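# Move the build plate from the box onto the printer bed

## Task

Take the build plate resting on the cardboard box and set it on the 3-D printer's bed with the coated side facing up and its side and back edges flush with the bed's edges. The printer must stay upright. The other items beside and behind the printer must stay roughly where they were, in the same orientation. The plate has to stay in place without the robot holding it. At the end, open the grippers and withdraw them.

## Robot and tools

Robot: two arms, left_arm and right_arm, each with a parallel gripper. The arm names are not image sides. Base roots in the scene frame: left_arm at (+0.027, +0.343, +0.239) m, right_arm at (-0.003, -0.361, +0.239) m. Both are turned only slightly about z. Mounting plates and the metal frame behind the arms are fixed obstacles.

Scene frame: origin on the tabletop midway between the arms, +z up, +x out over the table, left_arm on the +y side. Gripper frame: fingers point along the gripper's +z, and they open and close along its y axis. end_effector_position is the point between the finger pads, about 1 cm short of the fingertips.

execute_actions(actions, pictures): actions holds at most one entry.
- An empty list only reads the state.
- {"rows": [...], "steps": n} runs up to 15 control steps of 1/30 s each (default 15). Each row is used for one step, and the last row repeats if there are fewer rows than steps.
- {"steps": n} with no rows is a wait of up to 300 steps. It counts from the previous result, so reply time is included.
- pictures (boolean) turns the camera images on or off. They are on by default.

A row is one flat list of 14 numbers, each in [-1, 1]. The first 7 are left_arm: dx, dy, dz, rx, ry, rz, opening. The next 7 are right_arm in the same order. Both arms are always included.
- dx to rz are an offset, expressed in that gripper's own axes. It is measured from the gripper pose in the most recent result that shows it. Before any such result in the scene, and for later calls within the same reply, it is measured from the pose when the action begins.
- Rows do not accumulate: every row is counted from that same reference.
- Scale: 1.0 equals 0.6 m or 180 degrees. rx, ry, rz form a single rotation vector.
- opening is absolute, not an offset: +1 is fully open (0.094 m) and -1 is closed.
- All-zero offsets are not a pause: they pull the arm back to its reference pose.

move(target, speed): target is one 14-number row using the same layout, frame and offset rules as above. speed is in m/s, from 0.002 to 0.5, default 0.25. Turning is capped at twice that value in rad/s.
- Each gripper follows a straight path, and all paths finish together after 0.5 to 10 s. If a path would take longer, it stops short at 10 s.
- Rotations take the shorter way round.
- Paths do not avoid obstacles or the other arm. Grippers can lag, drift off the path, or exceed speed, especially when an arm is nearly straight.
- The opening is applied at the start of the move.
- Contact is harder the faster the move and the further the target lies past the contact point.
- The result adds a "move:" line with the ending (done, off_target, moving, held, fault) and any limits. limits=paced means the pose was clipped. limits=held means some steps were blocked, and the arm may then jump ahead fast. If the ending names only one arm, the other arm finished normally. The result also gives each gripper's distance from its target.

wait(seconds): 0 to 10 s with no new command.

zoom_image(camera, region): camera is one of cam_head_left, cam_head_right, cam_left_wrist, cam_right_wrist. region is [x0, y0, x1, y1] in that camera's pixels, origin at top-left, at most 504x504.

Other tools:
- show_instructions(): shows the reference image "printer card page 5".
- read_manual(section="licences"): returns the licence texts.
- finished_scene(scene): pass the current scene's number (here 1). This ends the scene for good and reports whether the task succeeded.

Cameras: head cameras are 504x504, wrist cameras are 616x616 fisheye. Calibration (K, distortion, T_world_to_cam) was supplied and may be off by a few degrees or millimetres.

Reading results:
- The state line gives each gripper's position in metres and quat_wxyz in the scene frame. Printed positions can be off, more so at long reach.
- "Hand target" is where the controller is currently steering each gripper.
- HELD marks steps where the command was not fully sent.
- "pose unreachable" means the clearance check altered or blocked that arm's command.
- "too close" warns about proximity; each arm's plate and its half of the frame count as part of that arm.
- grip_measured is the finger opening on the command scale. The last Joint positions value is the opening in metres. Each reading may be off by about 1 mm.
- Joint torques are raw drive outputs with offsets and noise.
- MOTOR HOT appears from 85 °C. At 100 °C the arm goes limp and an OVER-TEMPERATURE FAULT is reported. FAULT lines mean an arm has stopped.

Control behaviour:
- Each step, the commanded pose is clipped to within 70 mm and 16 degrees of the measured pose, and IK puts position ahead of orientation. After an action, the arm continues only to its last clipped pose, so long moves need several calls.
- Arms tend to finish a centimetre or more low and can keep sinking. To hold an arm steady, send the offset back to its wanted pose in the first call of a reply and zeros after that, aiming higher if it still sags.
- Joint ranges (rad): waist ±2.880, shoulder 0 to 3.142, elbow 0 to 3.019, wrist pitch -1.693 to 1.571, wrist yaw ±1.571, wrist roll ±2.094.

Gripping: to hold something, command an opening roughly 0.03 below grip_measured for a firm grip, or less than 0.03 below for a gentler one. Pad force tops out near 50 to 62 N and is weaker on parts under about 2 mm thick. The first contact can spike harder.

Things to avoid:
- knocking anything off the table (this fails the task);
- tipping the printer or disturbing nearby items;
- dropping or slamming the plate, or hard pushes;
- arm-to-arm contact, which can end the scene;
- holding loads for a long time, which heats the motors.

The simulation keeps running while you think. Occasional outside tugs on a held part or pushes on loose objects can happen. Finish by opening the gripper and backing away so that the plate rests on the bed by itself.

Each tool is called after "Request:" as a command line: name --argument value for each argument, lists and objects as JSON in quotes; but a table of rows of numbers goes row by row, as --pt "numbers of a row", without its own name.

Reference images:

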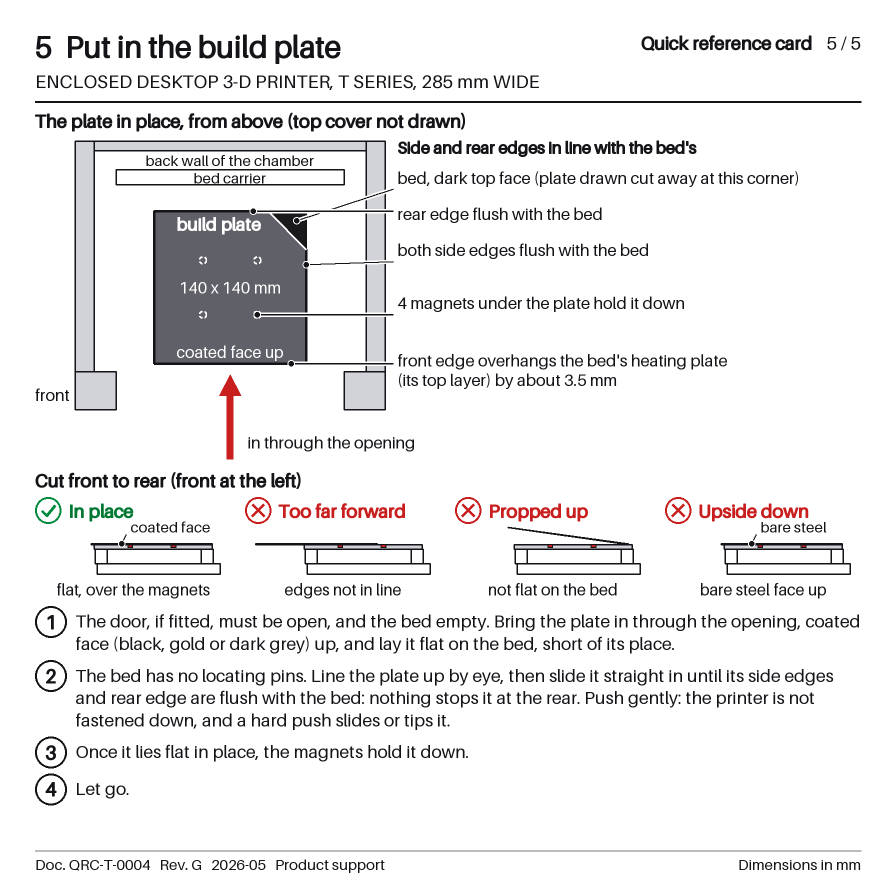

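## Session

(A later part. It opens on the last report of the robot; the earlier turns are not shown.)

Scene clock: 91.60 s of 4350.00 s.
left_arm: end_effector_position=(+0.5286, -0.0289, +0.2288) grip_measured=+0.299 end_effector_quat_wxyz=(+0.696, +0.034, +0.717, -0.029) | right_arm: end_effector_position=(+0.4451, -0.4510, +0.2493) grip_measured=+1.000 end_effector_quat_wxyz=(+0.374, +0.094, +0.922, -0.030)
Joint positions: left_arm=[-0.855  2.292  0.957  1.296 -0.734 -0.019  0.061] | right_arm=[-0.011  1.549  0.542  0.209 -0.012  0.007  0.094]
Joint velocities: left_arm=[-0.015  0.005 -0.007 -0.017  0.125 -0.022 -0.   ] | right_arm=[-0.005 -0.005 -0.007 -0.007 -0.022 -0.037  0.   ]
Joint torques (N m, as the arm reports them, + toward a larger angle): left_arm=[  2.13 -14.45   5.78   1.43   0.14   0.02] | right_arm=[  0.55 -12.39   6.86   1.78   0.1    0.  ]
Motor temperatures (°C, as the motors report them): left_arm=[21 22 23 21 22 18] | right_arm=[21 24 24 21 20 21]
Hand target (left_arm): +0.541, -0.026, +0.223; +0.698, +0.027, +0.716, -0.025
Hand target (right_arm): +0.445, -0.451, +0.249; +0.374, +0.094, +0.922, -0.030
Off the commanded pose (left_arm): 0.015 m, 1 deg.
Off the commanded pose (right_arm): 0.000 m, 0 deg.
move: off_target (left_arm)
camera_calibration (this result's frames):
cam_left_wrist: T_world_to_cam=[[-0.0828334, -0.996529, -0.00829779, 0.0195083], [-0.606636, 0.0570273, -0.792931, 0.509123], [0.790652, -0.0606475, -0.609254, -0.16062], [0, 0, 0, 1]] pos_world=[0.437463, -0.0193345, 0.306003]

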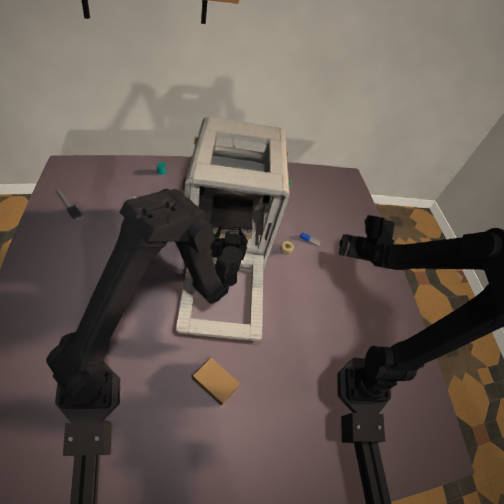

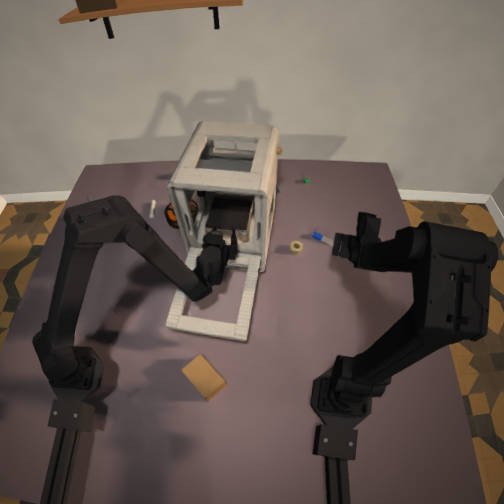

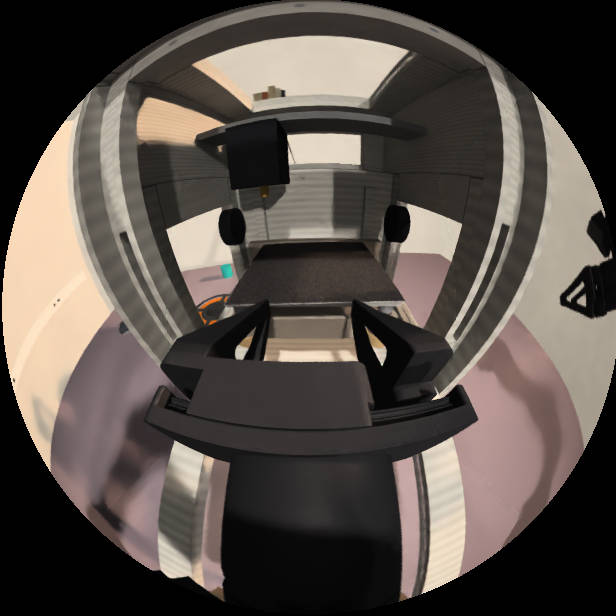

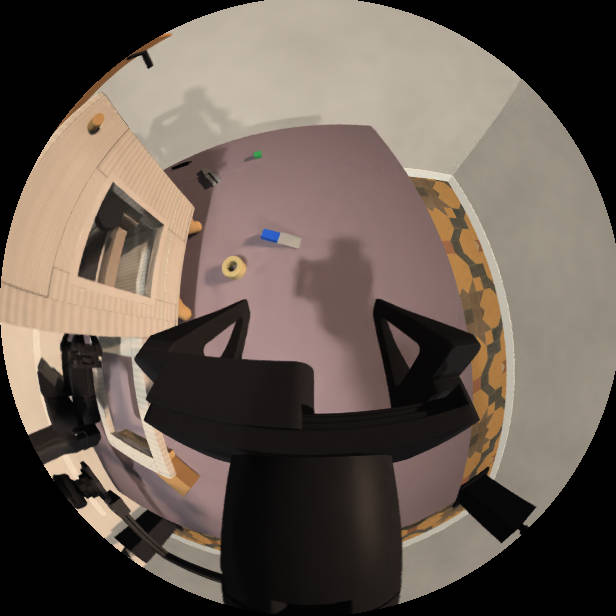

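Looks within ~1–2 mm. Retreat.

Request:
move --target '[-0.05,0.1,-0.3,0,0,0,0.3,0,0,0,0,0,0,1]'

Request:
finished_scene --scene 1

Scene clock: 94.37 s of 4350.00 s.
left_arm: end_effector_position=(+0.3582, +0.0508, +0.2543) grip_measured=+0.299 end_effector_quat_wxyz=(+0.685, +0.050, +0.727, -0.010) | right_arm: end_effector_position=(+0.4451, -0.4510, +0.2493) grip_measured=+1.000 end_effector_quat_wxyz=(+0.374, +0.094, +0.922, -0.030)
Joint positions: left_arm=[-1.079  2.135  0.474  1.558 -0.962 -0.03   0.061] | right_arm=[-0.011  1.549  0.542  0.209 -0.012  0.007  0.094]
Joint velocities: left_arm=[-0.015 -0.015  0.002 -0.012  0.066 -0.081  0.001] | right_arm=[ 0.005  0.015 -0.002  0.017 -0.007  0.022  0.   ]
Joint torques (N m, as the arm reports them, + toward a larger angle): left_arm=[ -0.37 -13.92   0.5    2.31  -0.19  -0.24] | right_arm=[  0.64 -13.08   6.87   1.83   0.09  -0.03]
Motor temperatures (°C, as the motors report them): left_arm=[21 22 23 21 22 18] | right_arm=[21 24 24 21 20 21]
Hand target (left_arm): +0.357, +0.048, +0.268; +0.694, +0.033, +0.718, -0.029
Hand target (right_arm): +0.445, -0.451, +0.249; +0.374, +0.094, +0.922, -0.030
Off the commanded pose (left_arm): 0.012 m, 3 deg.
Off the commanded pose (right_arm): 0.000 m, 0 deg.
joint sent to its limit (left arm) — the command would take joint 4 (wrist pitch) past its upper limit, so that joint was sent only as far as its limit.
move: off_target (left_arm)
camera_calibration (this result's frames):
cam_left_wrist: T_world_to_cam=[[-0.0803706, -0.995163, -0.0564875, 0.0962506], [-0.62721, 0.0945365, -0.773092, 0.421873], [0.774693, -0.0267044, -0.631774, 0.00413341], [0, 0, 0, 1]] pos_world=[0.269136, 0.0560131, 0.334195]

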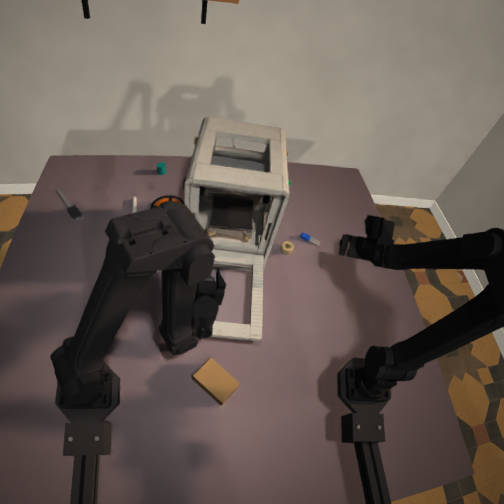

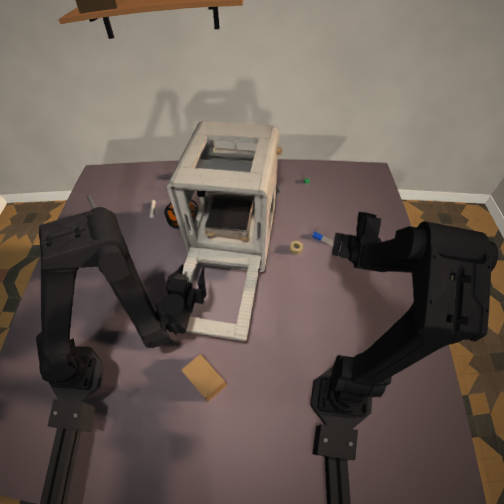

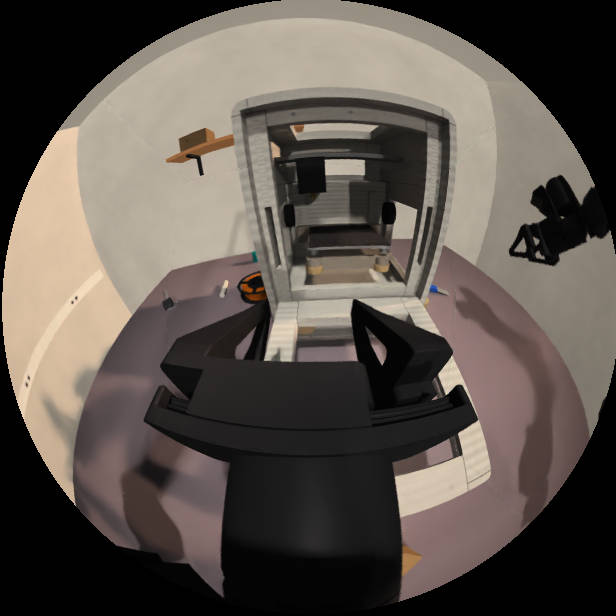

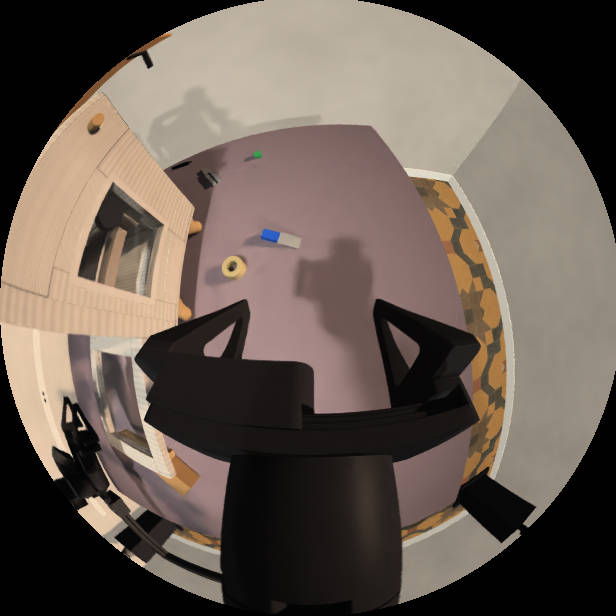

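The scene is finished: the task was done.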